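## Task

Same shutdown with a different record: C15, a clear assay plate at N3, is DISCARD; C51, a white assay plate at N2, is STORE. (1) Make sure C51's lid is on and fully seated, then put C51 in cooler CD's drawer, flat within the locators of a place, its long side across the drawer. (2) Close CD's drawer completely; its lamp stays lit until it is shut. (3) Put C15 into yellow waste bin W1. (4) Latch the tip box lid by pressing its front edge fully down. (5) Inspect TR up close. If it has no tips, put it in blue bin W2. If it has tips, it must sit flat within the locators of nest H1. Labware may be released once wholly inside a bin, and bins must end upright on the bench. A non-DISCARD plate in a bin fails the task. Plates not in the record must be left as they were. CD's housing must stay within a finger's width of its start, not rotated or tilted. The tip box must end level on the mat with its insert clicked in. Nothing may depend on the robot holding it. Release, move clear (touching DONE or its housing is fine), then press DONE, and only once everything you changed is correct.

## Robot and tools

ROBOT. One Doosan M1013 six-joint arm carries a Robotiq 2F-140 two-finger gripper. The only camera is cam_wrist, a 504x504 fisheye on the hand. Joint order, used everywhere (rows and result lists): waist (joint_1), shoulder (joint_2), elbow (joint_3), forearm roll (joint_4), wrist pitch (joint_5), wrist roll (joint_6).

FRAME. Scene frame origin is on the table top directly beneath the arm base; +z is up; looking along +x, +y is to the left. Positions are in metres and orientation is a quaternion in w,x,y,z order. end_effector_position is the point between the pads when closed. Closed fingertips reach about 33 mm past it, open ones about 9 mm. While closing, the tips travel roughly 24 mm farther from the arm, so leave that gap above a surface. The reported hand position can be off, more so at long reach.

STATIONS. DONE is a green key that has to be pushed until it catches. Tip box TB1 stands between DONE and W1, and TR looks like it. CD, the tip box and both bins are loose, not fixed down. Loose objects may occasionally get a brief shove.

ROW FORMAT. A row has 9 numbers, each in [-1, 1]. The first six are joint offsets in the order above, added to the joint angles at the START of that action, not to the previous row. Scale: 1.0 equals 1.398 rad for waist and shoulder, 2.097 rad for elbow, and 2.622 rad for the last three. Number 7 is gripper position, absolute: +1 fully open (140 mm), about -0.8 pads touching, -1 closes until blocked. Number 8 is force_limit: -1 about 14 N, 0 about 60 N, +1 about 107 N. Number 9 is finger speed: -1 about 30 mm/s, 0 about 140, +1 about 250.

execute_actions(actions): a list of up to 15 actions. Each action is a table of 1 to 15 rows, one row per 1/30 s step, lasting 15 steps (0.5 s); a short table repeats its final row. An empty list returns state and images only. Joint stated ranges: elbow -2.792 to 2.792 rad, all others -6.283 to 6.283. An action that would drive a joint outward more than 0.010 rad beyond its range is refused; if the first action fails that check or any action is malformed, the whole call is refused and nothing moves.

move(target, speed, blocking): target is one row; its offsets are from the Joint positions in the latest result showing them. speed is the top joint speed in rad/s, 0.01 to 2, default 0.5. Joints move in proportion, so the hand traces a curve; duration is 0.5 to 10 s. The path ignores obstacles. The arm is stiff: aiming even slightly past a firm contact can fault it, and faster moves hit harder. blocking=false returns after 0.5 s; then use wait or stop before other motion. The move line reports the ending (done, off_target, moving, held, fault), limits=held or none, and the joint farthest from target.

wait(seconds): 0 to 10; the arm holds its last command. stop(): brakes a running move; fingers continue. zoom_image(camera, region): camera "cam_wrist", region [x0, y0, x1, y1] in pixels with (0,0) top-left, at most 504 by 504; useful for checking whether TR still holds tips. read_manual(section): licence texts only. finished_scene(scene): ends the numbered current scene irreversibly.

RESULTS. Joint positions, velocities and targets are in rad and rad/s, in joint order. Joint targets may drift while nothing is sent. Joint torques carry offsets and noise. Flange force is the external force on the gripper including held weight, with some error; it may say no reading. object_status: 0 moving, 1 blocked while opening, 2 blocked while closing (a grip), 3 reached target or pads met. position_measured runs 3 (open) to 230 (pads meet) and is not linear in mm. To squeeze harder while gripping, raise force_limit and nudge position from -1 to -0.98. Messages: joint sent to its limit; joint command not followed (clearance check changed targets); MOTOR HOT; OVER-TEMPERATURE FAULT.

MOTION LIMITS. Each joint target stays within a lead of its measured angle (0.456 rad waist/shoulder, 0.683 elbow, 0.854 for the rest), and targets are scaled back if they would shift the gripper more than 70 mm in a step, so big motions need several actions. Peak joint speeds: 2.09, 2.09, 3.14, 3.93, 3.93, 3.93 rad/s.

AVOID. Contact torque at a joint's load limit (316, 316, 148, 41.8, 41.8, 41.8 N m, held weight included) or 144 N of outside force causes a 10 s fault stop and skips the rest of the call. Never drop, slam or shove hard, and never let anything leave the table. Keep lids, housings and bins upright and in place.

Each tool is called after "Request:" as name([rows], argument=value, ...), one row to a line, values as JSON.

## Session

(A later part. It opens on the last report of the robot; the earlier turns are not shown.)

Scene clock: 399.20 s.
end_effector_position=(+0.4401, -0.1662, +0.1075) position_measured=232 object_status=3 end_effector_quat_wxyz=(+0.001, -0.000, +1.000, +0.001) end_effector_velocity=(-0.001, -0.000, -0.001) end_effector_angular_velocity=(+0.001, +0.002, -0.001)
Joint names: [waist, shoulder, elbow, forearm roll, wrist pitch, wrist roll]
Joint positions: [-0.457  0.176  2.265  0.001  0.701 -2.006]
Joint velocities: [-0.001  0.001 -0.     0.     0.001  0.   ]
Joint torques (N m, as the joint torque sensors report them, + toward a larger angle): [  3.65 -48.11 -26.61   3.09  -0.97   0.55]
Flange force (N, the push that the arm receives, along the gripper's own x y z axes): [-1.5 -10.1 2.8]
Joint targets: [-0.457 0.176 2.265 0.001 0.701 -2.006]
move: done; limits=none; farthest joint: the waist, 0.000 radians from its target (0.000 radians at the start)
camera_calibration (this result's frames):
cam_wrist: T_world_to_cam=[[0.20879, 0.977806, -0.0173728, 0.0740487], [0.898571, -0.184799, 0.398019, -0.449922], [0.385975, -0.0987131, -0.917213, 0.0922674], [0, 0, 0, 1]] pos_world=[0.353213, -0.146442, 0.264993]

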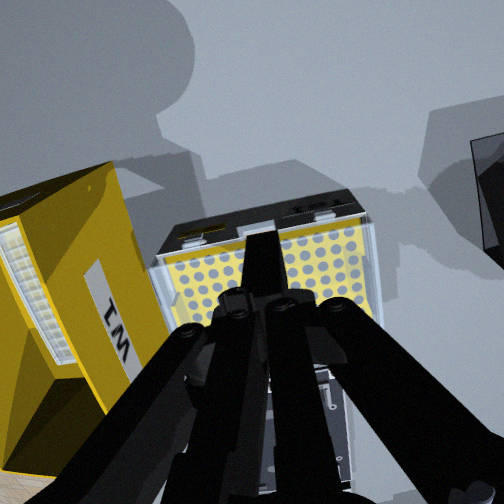

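Request:
move(target=[0,0.0017,0.0005,0,-0.0013,0,-1,-0.4,0.5], speed=0.01)

Request:
move(target=[0,0.0017,0.0005,0,-0.0013,0,-1,-0.4,0.5], speed=0.01)

Request:
move(target=[0,0.0012,0.0004,0,-0.0009,0,-1,-0.4,0.5], speed=0.01)

Scene clock: 409.77 s.
end_effector_position=(+0.4401, -0.1662, +0.1061) position_measured=232 object_status=3 end_effector_quat_wxyz=(+0.001, -0.000, +1.000, +0.001) end_effector_velocity=(-0.000, +0.000, -0.001) end_effector_angular_velocity=(+0.000, +0.001, +0.000)
Joint names: [waist, shoulder, elbow, forearm roll, wrist pitch, wrist roll]
Joint positions: [-0.457  0.179  2.266  0.001  0.697 -2.006]
Joint velocities: [ 0.     0.001  0.     0.    -0.    -0.   ]
Joint torques (N m, as the joint torque sensors report them, + toward a larger angle): [  3.3  -48.24 -26.61   3.1   -0.36   0.45]
Flange force (N, the push that the arm receives, along the gripper's own x y z axes): [-0.9 -8.7 3.9]
Joint targets: [-0.457 0.179 2.266 0.001 0.697 -2.006]
move: done; limits=none; farthest joint: the waist, 0.000 radians from its target (0.000 radians at the start)
camera_calibration (this result's frames):
cam_wrist: T_world_to_cam=[[0.20879, 0.977806, -0.0173711, 0.0740157], [0.898577, -0.184802, 0.398004, -0.449316], [0.38596, -0.0987086, -0.917219, 0.0909233], [0, 0, 0, 1]] pos_world=[0.353199, -0.146433, 0.263512]

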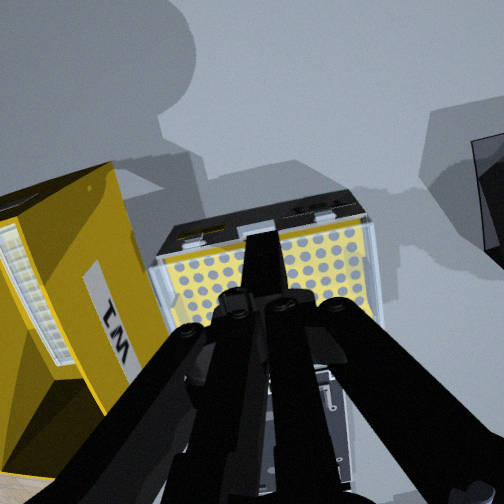

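Scene clock: 410.47 s.
end_effector_position=(+0.4401, -0.1662, +0.1047) position_measured=232 object_status=3 end_effector_quat_wxyz=(+0.001, -0.000, +1.000, +0.001) end_effector_velocity=(+0.000, -0.000, +0.000) end_effector_angular_velocity=(-0.001, -0.001, +0.000)
Joint names: [waist, shoulder, elbow, forearm roll, wrist pitch, wrist roll]
Joint positions: [-0.457  0.181  2.267  0.001  0.694 -2.006]
Joint velocities: [-0.    -0.001  0.    -0.    -0.001  0.   ]
Joint torques (N m, as the joint torque sensors report them, + toward a larger angle): [ 3.14 -5.34 -5.53  3.24 -7.58  0.44]
Flange force (N, the push that the arm receives, along the gripper's own x y z axes): [15.6 -1.9 -96.5]
Joint targets: [-0.457 0.181 2.267 0.001 0.694 -2.006]
move: done; limits=none; farthest joint: the waist, 0.000 radians from its target (0.000 radians at the start)
camera_calibration (this result's frames):
cam_wrist: T_world_to_cam=[[0.208796, 0.977804, -0.0174146, 0.0740015], [0.89851, -0.184772, 0.39817, -0.448795], [0.386115, -0.0987833, -0.917146, 0.0895679], [0, 0, 0, 1]] pos_world=[0.353212, -0.146436, 0.262132]

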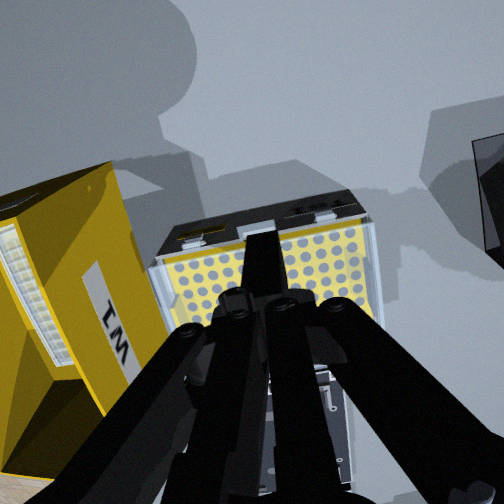

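Scene clock: 420.83 s.
end_effector_position=(+0.4402, -0.1662, +0.1053) position_measured=232 object_status=3 end_effector_quat_wxyz=(+0.000, -0.000, +1.000, +0.001) end_effector_velocity=(-0.000, +0.000, -0.000) end_effector_angular_velocity=(-0.001, -0.001, +0.001)
Joint names: [waist, shoulder, elbow, forearm roll, wrist pitch, wrist roll]
Joint positions: [-0.457  0.181  2.265  0.001  0.697 -2.006]
Joint velocities: [ 0.001 -0.     0.001 -0.    -0.002  0.   ]
Joint torques (N m, as the joint torque sensors report them, + toward a larger angle): [  3.2  -32.1  -19.69   3.17  -3.97   0.58]
Flange force (N, the push that the arm receives, along the gripper's own x y z axes): [6.7 -5.8 -34.6]
Joint targets: [-0.457 0.181 2.265 0.001 0.697 -2.006]
FORCE FAULT: contact force on the arm reached its limit, and the arm stopped for 10 seconds. The contact can be on any part of the arm, not only on its tool. That time counts as 20 of the actions that you can send in this scene. The arm's remaining commands of this call were not run. The arm holds still and accepts commands again. Move the arm away from the contact; if what it grips holds it there, let go first. Pushing or pulling that hard again can fault the arm again.
move: fault; limits=none; farthest joint: the wrist pitch, 0.005 radians from its target (0.002 radians at the start)
camera_calibration (this result's frames):
cam_wrist: T_world_to_cam=[[0.208768, 0.977816, -0.0170817, 0.0740105], [0.899047, -0.185018, 0.396841, -0.449257], [0.384877, -0.0982048, -0.917728, 0.0908198], [0, 0, 0, 1]] pos_world=[0.353498, -0.14657, 0.262896]

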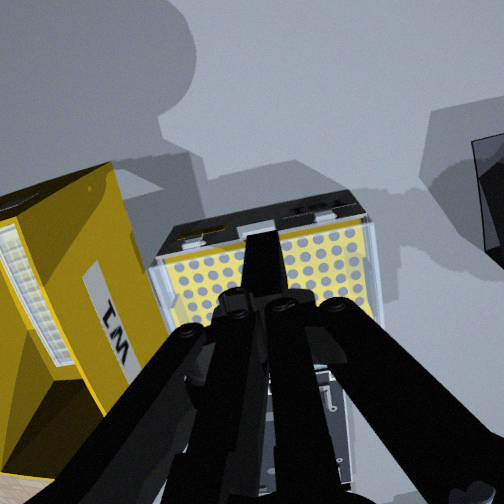

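Request:
move(target=[-0.03,-0.07,0.03,0,-0.06,0,1,-0.4,0.5], speed=0.2)

Request:
zoom_image(camera="cam_wrist", region=[130,130,430,430])

Scene clock: 429.27 s.
end_effector_position=(+0.4489, -0.1929, +0.1321) position_measured=3 object_status=3 end_effector_quat_wxyz=(+0.086, +0.021, +0.995, -0.041) end_effector_velocity=(+0.000, -0.000, +0.001) end_effector_angular_velocity=(-0.002, -0.002, +0.001)
Joint names: [waist, shoulder, elbow, forearm roll, wrist pitch, wrist roll]
Joint positions: [-0.499  0.083  2.328  0.001  0.54  -2.006]
Joint velocities: [ 0.    -0.002  0.001 -0.001 -0.001 -0.   ]
Joint torques (N m, as the joint torque sensors report them, + toward a larger angle): [  2.33 -40.82 -28.11   2.88  -1.45   0.56]
Flange force (N, the push that the arm receives, along the gripper's own x y z axes): [-2.3 -8.1 5.4]
Joint targets: [-0.499 0.083 2.328 0.001 0.540 -2.006]
move: done; limits=none; farthest joint: the waist, 0.000 radians from its target (0.042 radians at the start)
camera_calibration (this result's frames):
cam_wrist: T_world_to_cam=[[0.256559, 0.96471, -0.0592622, 0.0803523], [0.808519, -0.180616, 0.560068, -0.452743], [0.529599, -0.191605, -0.826325, 0.0143039], [0, 0, 0, 1]] pos_world=[0.337861, -0.156548, 0.270148]

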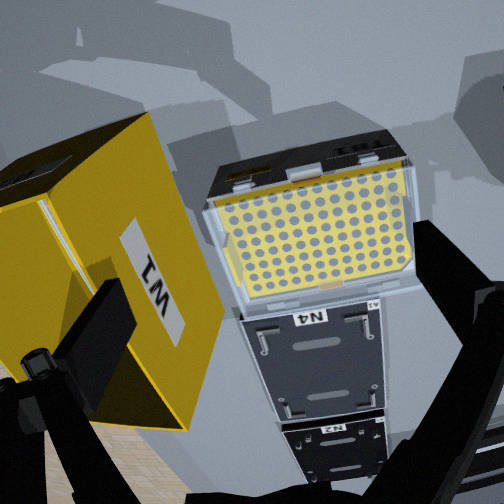

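Region (130, 130, 430, 430) of cam_wrist's 504x504 image, scaled by 1.680, with more detail than that image has.

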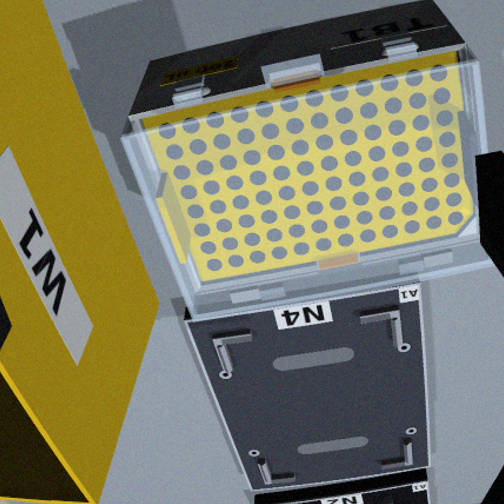

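Request:
move(target=[0.0637,0.1,-0.086,0,0.088,0.02,-1,-0.4,0.5], speed=0.2)

Scene clock: 436.97 s.
end_effector_position=(+0.5007, -0.1671, +0.1284) position_measured=232 object_status=3 end_effector_quat_wxyz=(+0.001, +0.002, +1.000, +0.001) end_effector_velocity=(-0.001, -0.000, -0.001) end_effector_angular_velocity=(-0.000, +0.001, +0.001)
Joint names: [waist, shoulder, elbow, forearm roll, wrist pitch, wrist roll]
Joint positions: [-0.409  0.223  2.148  0.001  0.771 -1.954]
Joint velocities: [-0.     0.001  0.    -0.001  0.    -0.   ]
Joint torques (N m, as the joint torque sensors report them, + toward a larger angle): [  2.95 -54.65 -28.25   3.32  -0.56   0.49]
Flange force (N, the push that the arm receives, along the gripper's own x y z axes): [-2.6 -7.5 1.9]
Joint targets: [-0.409 0.223 2.148 0.001 0.771 -1.954]
move: done; limits=none; farthest joint: the waist, 0.000 radians from its target (0.089 radians at the start)
camera_calibration (this result's frames):
cam_wrist: T_world_to_cam=[[0.213956, 0.976687, -0.0174583, 0.0598561], [0.897315, -0.189443, 0.398669, -0.513122], [0.386067, -0.100963, -0.916929, 0.0874777], [0, 0, 0, 1]] pos_world=[0.413853, -0.146836, 0.285822]

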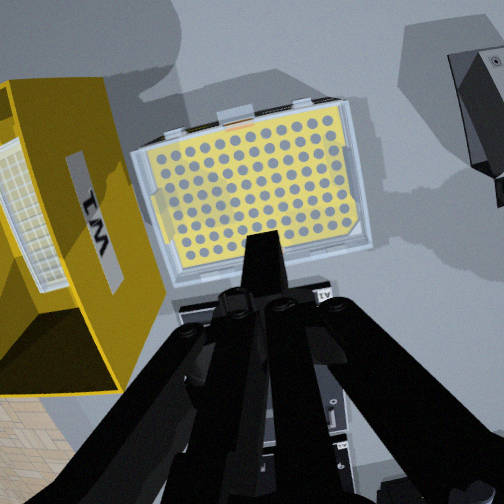

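Request:
move(target=[0,0.0205,0.007,0,-0.0165,0,-1,-0.4,0.5], speed=0.04)

Request:
move(target=[0,0.0015,0.0005,0,-0.0012,0,-1,-0.4,0.5], speed=0.01)

Scene clock: 442.27 s.
end_effector_position=(+0.5003, -0.1668, +0.1078) position_measured=232 object_status=3 end_effector_quat_wxyz=(+0.001, +0.002, +1.000, +0.001) end_effector_velocity=(-0.001, -0.000, -0.001) end_effector_angular_velocity=(+0.000, +0.001, -0.001)
Joint names: [waist, shoulder, elbow, forearm roll, wrist pitch, wrist roll]
Joint positions: [-0.409  0.251  2.162  0.001  0.727 -1.954]
Joint velocities: [-0.001  0.001  0.001 -0.    -0.001 -0.   ]
Joint torques (N m, as the joint torque sensors report them, + toward a larger angle): [  3.27 -56.74 -27.61   3.07  -0.33   0.48]
Flange force (N, the push that the arm receives, along the gripper's own x y z axes): [-1.7 -7.9 3.4]
Joint targets: [-0.409 0.251 2.162 0.001 0.727 -1.954]
move: done; limits=none; farthest joint: the waist, 0.000 radians from its target (0.000 radians at the start)
camera_calibration (this result's frames):
cam_wrist: T_world_to_cam=[[0.213973, 0.976683, -0.0174673, 0.0593643], [0.897344, -0.189463, 0.398594, -0.504484], [0.385991, -0.100963, -0.916961, 0.0687811], [0, 0, 0, 1]] pos_world=[0.413444, -0.146617, 0.265191]

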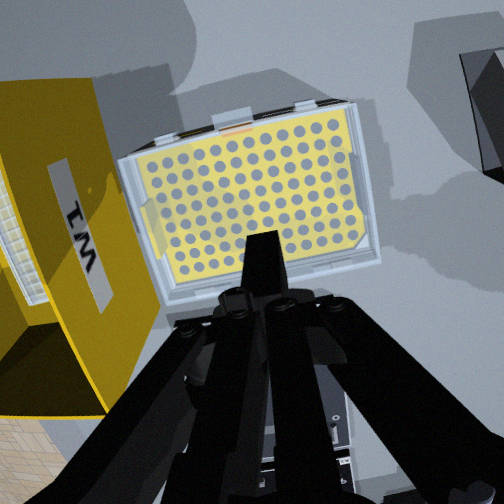

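Scene clock: 442.97 s.
end_effector_position=(+0.5003, -0.1668, +0.1063) position_measured=232 object_status=3 end_effector_quat_wxyz=(+0.001, +0.002, +1.000, +0.001) end_effector_velocity=(+0.001, -0.000, +0.001) end_effector_angular_velocity=(-0.000, -0.002, -0.000)
Joint names: [waist, shoulder, elbow, forearm roll, wrist pitch, wrist roll]
Joint positions: [-0.409  0.253  2.163  0.001  0.724 -1.954]
Joint velocities: [ 0.    -0.002 -0.     0.001  0.     0.   ]
Joint torques (N m, as the joint torque sensors report them, + toward a larger angle): [  2.46 -56.91 -27.11   3.05  -0.33   0.55]
Flange force (N, the push that the arm receives, along the gripper's own x y z axes): [-2.9 -6.7 3.3]
Joint targets: [-0.409 0.253 2.163 0.001 0.724 -1.954]
move: done; limits=none; farthest joint: the waist, 0.000 radians from its target (0.000 radians at the start)
camera_calibration (this result's frames):
cam_wrist: T_world_to_cam=[[0.213978, 0.976682, -0.0174692, 0.0593263], [0.897343, -0.189467, 0.398595, -0.503845], [0.385991, -0.100967, -0.916961, 0.0674424], [0, 0, 0, 1]] pos_world=[0.413395, -0.146595, 0.263708]

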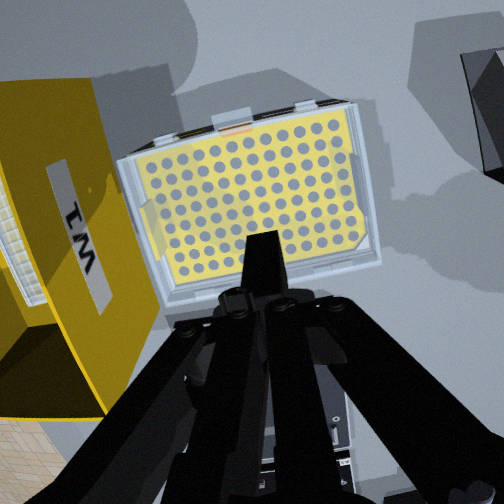

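Request:
move(target=[0,0.0011,0.0004,0,-0.0009,0,-1,-0.4,0.5], speed=0.01)

Scene clock: 446.23 s.
end_effector_position=(+0.5002, -0.1668, +0.1053) position_measured=232 object_status=3 end_effector_quat_wxyz=(+0.001, +0.002, +1.000, +0.001) end_effector_velocity=(-0.001, +0.000, -0.002) end_effector_angular_velocity=(+0.000, +0.003, +0.002)
Joint names: [waist, shoulder, elbow, forearm roll, wrist pitch, wrist roll]
Joint positions: [-0.409  0.255  2.164  0.001  0.722 -1.954]
Joint velocities: [ 0.001  0.003  0.001 -0.001 -0.001  0.   ]
Joint torques (N m, as the joint torque sensors report them, + toward a larger angle): [  2.28 -29.11 -12.26   2.9   -3.18   0.6 ]
Flange force (N, the push that the arm receives, along the gripper's own x y z axes): [3.7 -4.2 -51.7]
Joint targets: [-0.409 0.255 2.164 0.001 0.722 -1.954]
move: done; limits=none; farthest joint: the waist, 0.000 radians from its target (0.000 radians at the start)
camera_calibration (this result's frames):
cam_wrist: T_world_to_cam=[[0.213982, 0.976681, -0.0174953, 0.0593039], [0.897289, -0.189446, 0.398726, -0.503401], [0.386114, -0.101019, -0.916903, 0.0664349], [0, 0, 0, 1]] pos_world=[0.413355, -0.146577, 0.262671]

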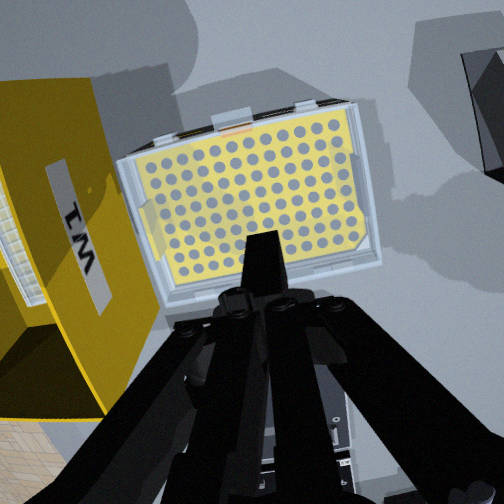

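Flat, so closed. To DONE.

Request:
move(target=[0,-0.08,-0.025,0,0.0626,0,0.5,-0.4,0.5], speed=0.3)

Request:
move(target=[0.275,-0.091,0.0965,0,-0.0286,0.145,0.5,-0.4,0.5])

Scene clock: 453.57 s.
end_effector_position=(+0.4962, -0.1653, +0.1850) position_measured=66 object_status=3 end_effector_quat_wxyz=(+0.001, +0.002, +1.000, +0.001) end_effector_velocity=(-0.001, +0.000, +0.000) end_effector_angular_velocity=(-0.000, +0.002, +0.001)
Joint names: [waist, shoulder, elbow, forearm roll, wrist pitch, wrist roll]
Joint positions: [-0.409  0.143  2.112  0.001  0.886 -1.954]
Joint velocities: [ 0.    -0.     0.    -0.001  0.002 -0.   ]
Joint torques (N m, as the joint torque sensors report them, + toward a larger angle): [  3.95 -50.35 -31.78   3.6   -0.52   0.5 ]
Flange force (N, the push that the arm receives, along the gripper's own x y z axes): [-2.8 -9.6 3.0]
Joint targets: [-0.409 0.143 2.112 0.001 0.886 -1.954]
move: done; limits=none; farthest joint: the waist, 0.000 radians from its target (0.000 radians at the start)
camera_calibration (this result's frames):
cam_wrist: T_world_to_cam=[[0.213901, 0.9767, -0.0174367, 0.0601202], [0.897245, -0.18938, 0.398856, -0.531243], [0.386261, -0.100961, -0.916848, 0.141193], [0, 0, 0, 1]] pos_world=[0.409258, -0.145071, 0.342391]

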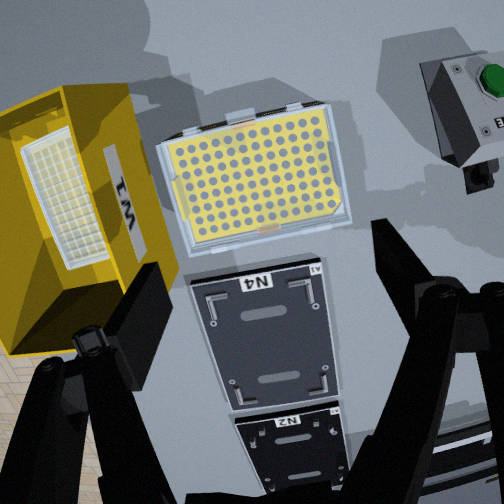

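Scene clock: 454.83 s.
end_effector_position=(+0.4155, +0.0332, +0.1600) position_measured=66 object_status=3 end_effector_quat_wxyz=(+0.001, +0.000, +1.000, +0.001) end_effector_velocity=(-0.001, +0.001, -0.001) end_effector_angular_velocity=(+0.001, +0.003, -0.001)
Joint names: [waist, shoulder, elbow, forearm roll, wrist pitch, wrist roll]
Joint positions: [-0.025  0.016  2.314  0.001  0.811 -1.574]
Joint velocities: [0.001 0.001 0.    0.001 0.002 0.001]
Joint torques (N m, as the joint torque sensors report them, + toward a larger angle): [  3.69 -34.93 -30.42   3.37  -0.32   0.26]
Flange force (N, the push that the arm receives, along the gripper's own x y z axes): [-5.4 -9.3 4.6]
Joint targets: [-0.025 0.016 2.314 0.001 0.811 -1.574]
move: done; limits=none; farthest joint: the waist, 0.001 radians from its target (0.385 radians at the start)
camera_calibration (this result's frames):
cam_wrist: T_world_to_cam=[[0.209673, 0.97762, -0.0171892, -0.115295], [0.898186, -0.18563, 0.398501, -0.41178], [0.386392, -0.0989942, -0.917007, 0.169302], [0, 0, 0, 1]] pos_world=[0.328613, 0.0530361, 0.317364]

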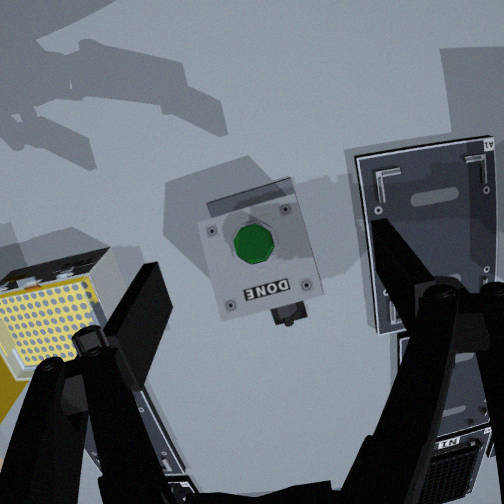

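Request:
move(target=[-0.014,0.05,0.013,0,-0.037,0,-1,-0.4,0.5], speed=0.1)

Request:
move(target=[0,0.008,0.0026,0,-0.0064,0,-1,-0.4,0.5], speed=0.015)

Scene clock: 461.07 s.
end_effector_position=(+0.4202, +0.0251, +0.1203) position_measured=232 object_status=3 end_effector_quat_wxyz=(+0.001, +0.010, +1.000, +0.001) end_effector_velocity=(+0.001, -0.001, -0.000) end_effector_angular_velocity=(-0.001, -0.001, +0.000)
Joint names: [waist, shoulder, elbow, forearm roll, wrist pitch, wrist roll]
Joint positions: [-0.045  0.086  2.341  0.001  0.714 -1.574]
Joint velocities: [-0.001  0.001 -0.    -0.002 -0.002  0.   ]
Joint torques (N m, as the joint torque sensors report them, + toward a larger angle): [  2.09 -38.1  -26.8    3.04  -0.44   0.66]
Flange force (N, the push that the arm receives, along the gripper's own x y z axes): [-4.2 -6.4 1.7]
Joint targets: [-0.045 0.086 2.341 0.001 0.714 -1.574]
move: done; limits=none; farthest joint: the waist, 0.000 radians from its target (0.020 radians at the start)
camera_calibration (this result's frames):
cam_wrist: T_world_to_cam=[[0.228816, 0.973317, -0.0172535, -0.116876], [0.894446, -0.203213, 0.398334, -0.399579], [0.384199, -0.106578, -0.917078, 0.131428], [0, 0, 0, 1]] pos_world=[0.333651, 0.0465646, 0.277679]

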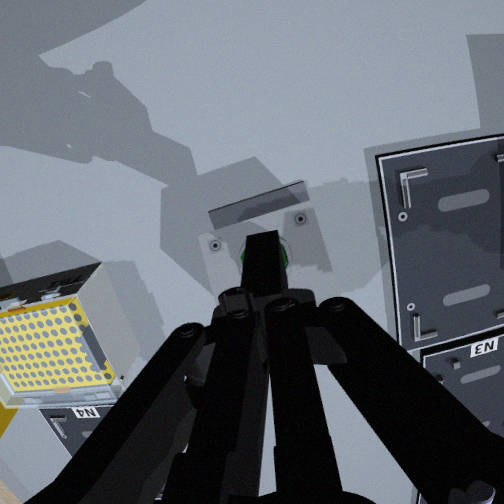

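Scene clock: 462.40 s.
end_effector_position=(+0.4200, +0.0251, +0.1136) position_measured=232 object_status=3 end_effector_quat_wxyz=(+0.001, +0.010, +1.000, +0.001) end_effector_velocity=(-0.001, -0.000, -0.001) end_effector_angular_velocity=(-0.000, +0.002, -0.000)
Joint names: [waist, shoulder, elbow, forearm roll, wrist pitch, wrist roll]
Joint positions: [-0.045  0.097  2.347  0.001  0.697 -1.574]
Joint velocities: [-0.     0.002  0.001 -0.001 -0.     0.   ]
Joint torques (N m, as the joint torque sensors report them, + toward a larger angle): [  3.43 -39.77 -26.21   3.04  -0.48   0.54]
Flange force (N, the push that the arm receives, along the gripper's own x y z axes): [-5.9 -9.1 4.1]
Joint targets: [-0.045 0.097 2.347 0.001 0.697 -1.574]
move: done; limits=none; farthest joint: the waist, 0.000 radians from its target (0.000 radians at the start)
camera_calibration (this result's frames):
cam_wrist: T_world_to_cam=[[0.228826, 0.973315, -0.0172335, -0.11698], [0.894389, -0.203215, 0.398463, -0.396818], [0.384328, -0.106592, -0.917023, 0.125316], [0, 0, 0, 1]] pos_world=[0.333515, 0.0465764, 0.271019]

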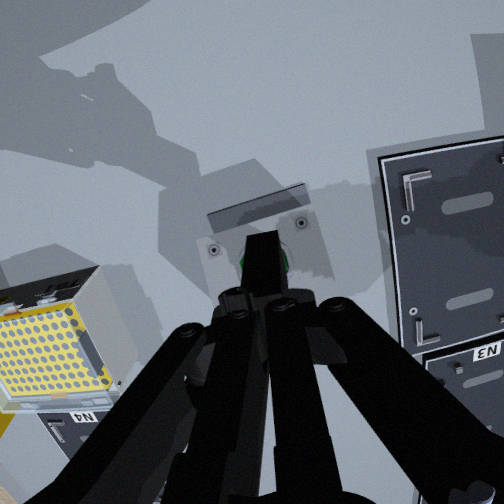

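Request:
move(target=[0,0.004,0.0013,0,-0.0032,0,-1,-0.4,0.5], speed=0.01)

Request:
move(target=[0,0.0024,0.0008,0,-0.0019,0,-1,-0.4,0.5], speed=0.01)

Scene clock: 467.47 s.
end_effector_position=(+0.4199, +0.0251, +0.1103) position_measured=232 object_status=3 end_effector_quat_wxyz=(+0.001, +0.010, +1.000, +0.001) end_effector_velocity=(-0.000, -0.000, -0.000) end_effector_angular_velocity=(+0.000, +0.000, -0.001)
Joint names: [waist, shoulder, elbow, forearm roll, wrist pitch, wrist roll]
Joint positions: [-0.045  0.102  2.35   0.001  0.689 -1.574]
Joint velocities: [-0.     0.     0.001  0.    -0.     0.   ]
Joint torques (N m, as the joint torque sensors report them, + toward a larger angle): [  2.77 -40.73 -26.06   2.81  -0.31   0.5 ]
Flange force (N, the push that the arm receives, along the gripper's own x y z axes): [-6.1 -7.3 4.9]
Joint targets: [-0.045 0.102 2.350 0.001 0.689 -1.574]
move: done; limits=none; farthest joint: the waist, 0.000 radians from its target (0.000 radians at the start)
camera_calibration (this result's frames):
cam_wrist: T_world_to_cam=[[0.228831, 0.973314, -0.0172233, -0.117024], [0.894359, -0.203217, 0.398527, -0.395409], [0.384392, -0.106599, -0.916995, 0.122293], [0, 0, 0, 1]] pos_world=[0.333408, 0.046584, 0.267707]

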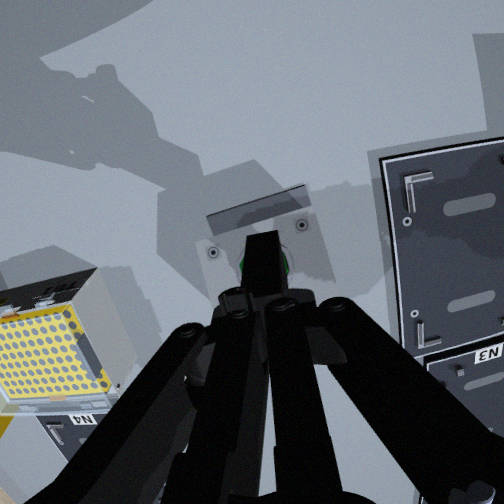

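Scene clock: 468.20 s.
end_effector_position=(+0.4198, +0.0251, +0.1083) position_measured=232 object_status=3 end_effector_quat_wxyz=(+0.001, +0.010, +1.000, +0.001) end_effector_velocity=(+0.002, -0.000, +0.001) end_effector_angular_velocity=(-0.001, -0.002, +0.001)
Joint names: [waist, shoulder, elbow, forearm roll, wrist pitch, wrist roll]
Joint positions: [-0.045  0.106  2.351  0.001  0.684 -1.574]
Joint velocities: [-0.     0.    -0.002 -0.002 -0.    -0.   ]
Joint torques (N m, as the joint torque sensors report them, + toward a larger angle): [  3.43 -39.08 -24.49   2.94  -0.55   0.61]
Flange force (N, the push that the arm receives, along the gripper's own x y z axes): [-6.2 -9.2 0.5]
Joint targets: [-0.045 0.106 2.351 0.001 0.684 -1.574]
move: done; limits=none; farthest joint: the waist, 0.000 radians from its target (0.000 radians at the start)
camera_calibration (this result's frames):
cam_wrist: T_world_to_cam=[[0.228833, 0.973313, -0.0172352, -0.117036], [0.894377, -0.203218, 0.398487, -0.394514], [0.384351, -0.106602, -0.917012, 0.120537], [0, 0, 0, 1]] pos_world=[0.333298, 0.0465895, 0.265725]

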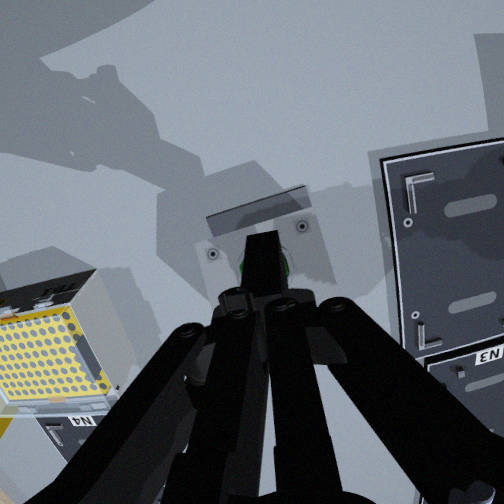

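Request:
move(target=[0,0.0024,0.0008,0,-0.0019,0,-1,-0.4,0.5], speed=0.01)

Request:
move(target=[0,0.0015,0.0005,0,-0.0012,0,-1,-0.4,0.5], speed=0.01)

Scene clock: 473.33 s.
end_effector_position=(+0.4197, +0.0251, +0.1063) position_measured=232 object_status=3 end_effector_quat_wxyz=(+0.001, +0.010, +1.000, +0.001) end_effector_velocity=(+0.001, -0.000, -0.001) end_effector_angular_velocity=(-0.001, +0.001, +0.001)
Joint names: [waist, shoulder, elbow, forearm roll, wrist pitch, wrist roll]
Joint positions: [-0.045  0.109  2.353  0.001  0.679 -1.574]
Joint velocities: [ 0.     0.003 -0.001 -0.001 -0.001  0.   ]
Joint torques (N m, as the joint torque sensors report them, + toward a larger angle): [  2.53 -38.05 -24.63   2.81  -0.62   0.58]
Flange force (N, the push that the arm receives, along the gripper's own x y z axes): [-4.2 -7.0 -1.1]
Joint targets: [-0.045 0.109 2.353 0.001 0.679 -1.574]
move: done; limits=none; farthest joint: the waist, 0.000 radians from its target (0.000 radians at the start)
camera_calibration (this result's frames):
cam_wrist: T_world_to_cam=[[0.228834, 0.973313, -0.0172479, -0.117045], [0.894396, -0.20322, 0.398445, -0.393612], [0.384306, -0.106604, -0.91703, 0.118789], [0, 0, 0, 1]] pos_world=[0.333177, 0.0465954, 0.263747]

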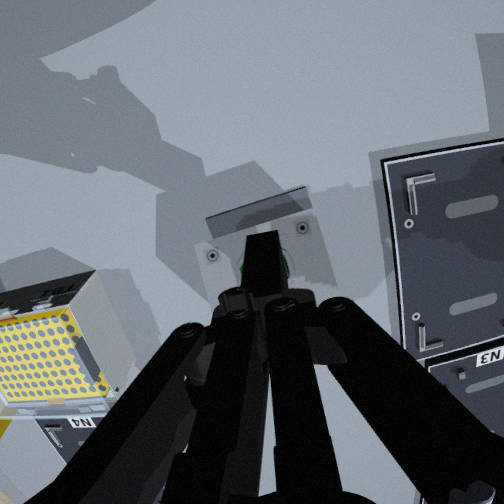

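Scene clock: 473.50 s.
end_effector_position=(+0.4197, +0.0251, +0.1059) position_measured=232 object_status=3 end_effector_quat_wxyz=(+0.001, +0.010, +1.000, +0.001) end_effector_velocity=(-0.001, -0.000, -0.001) end_effector_angular_velocity=(+0.000, +0.003, -0.001)
Joint names: [waist, shoulder, elbow, forearm roll, wrist pitch, wrist roll]
Joint positions: [-0.045  0.11   2.353  0.001  0.678 -1.574]
Joint velocities: [-0.001  0.001  0.001  0.     0.001 -0.   ]
Joint torques (N m, as the joint torque sensors report them, + toward a larger angle): no reading
Flange force (N, the push that the arm receives, along the gripper's own x y z axes): no reading
move: unfinished (the scene ended)
camera_calibration (this result's frames):
cam_wrist: T_world_to_cam=[[0.228834, 0.973313, -0.0172491, -0.117048], [0.894397, -0.203219, 0.398442, -0.393424], [0.384303, -0.106605, -0.917031, 0.118419], [0, 0, 0, 1]] pos_world=[0.333153, 0.0465966, 0.263332]
The task's run has ended: the event that ends the task has happened.

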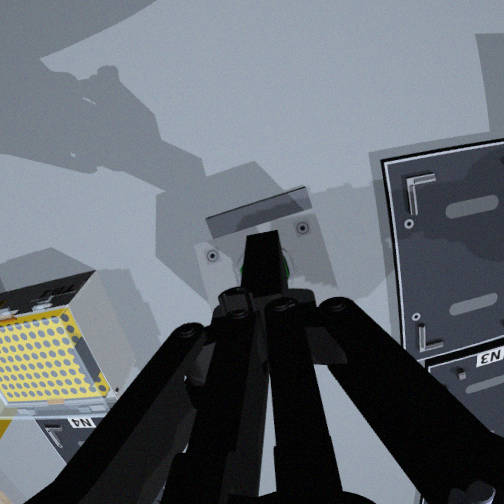

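Request:
finished_scene(scene=2)

The scene is finished: the task was done.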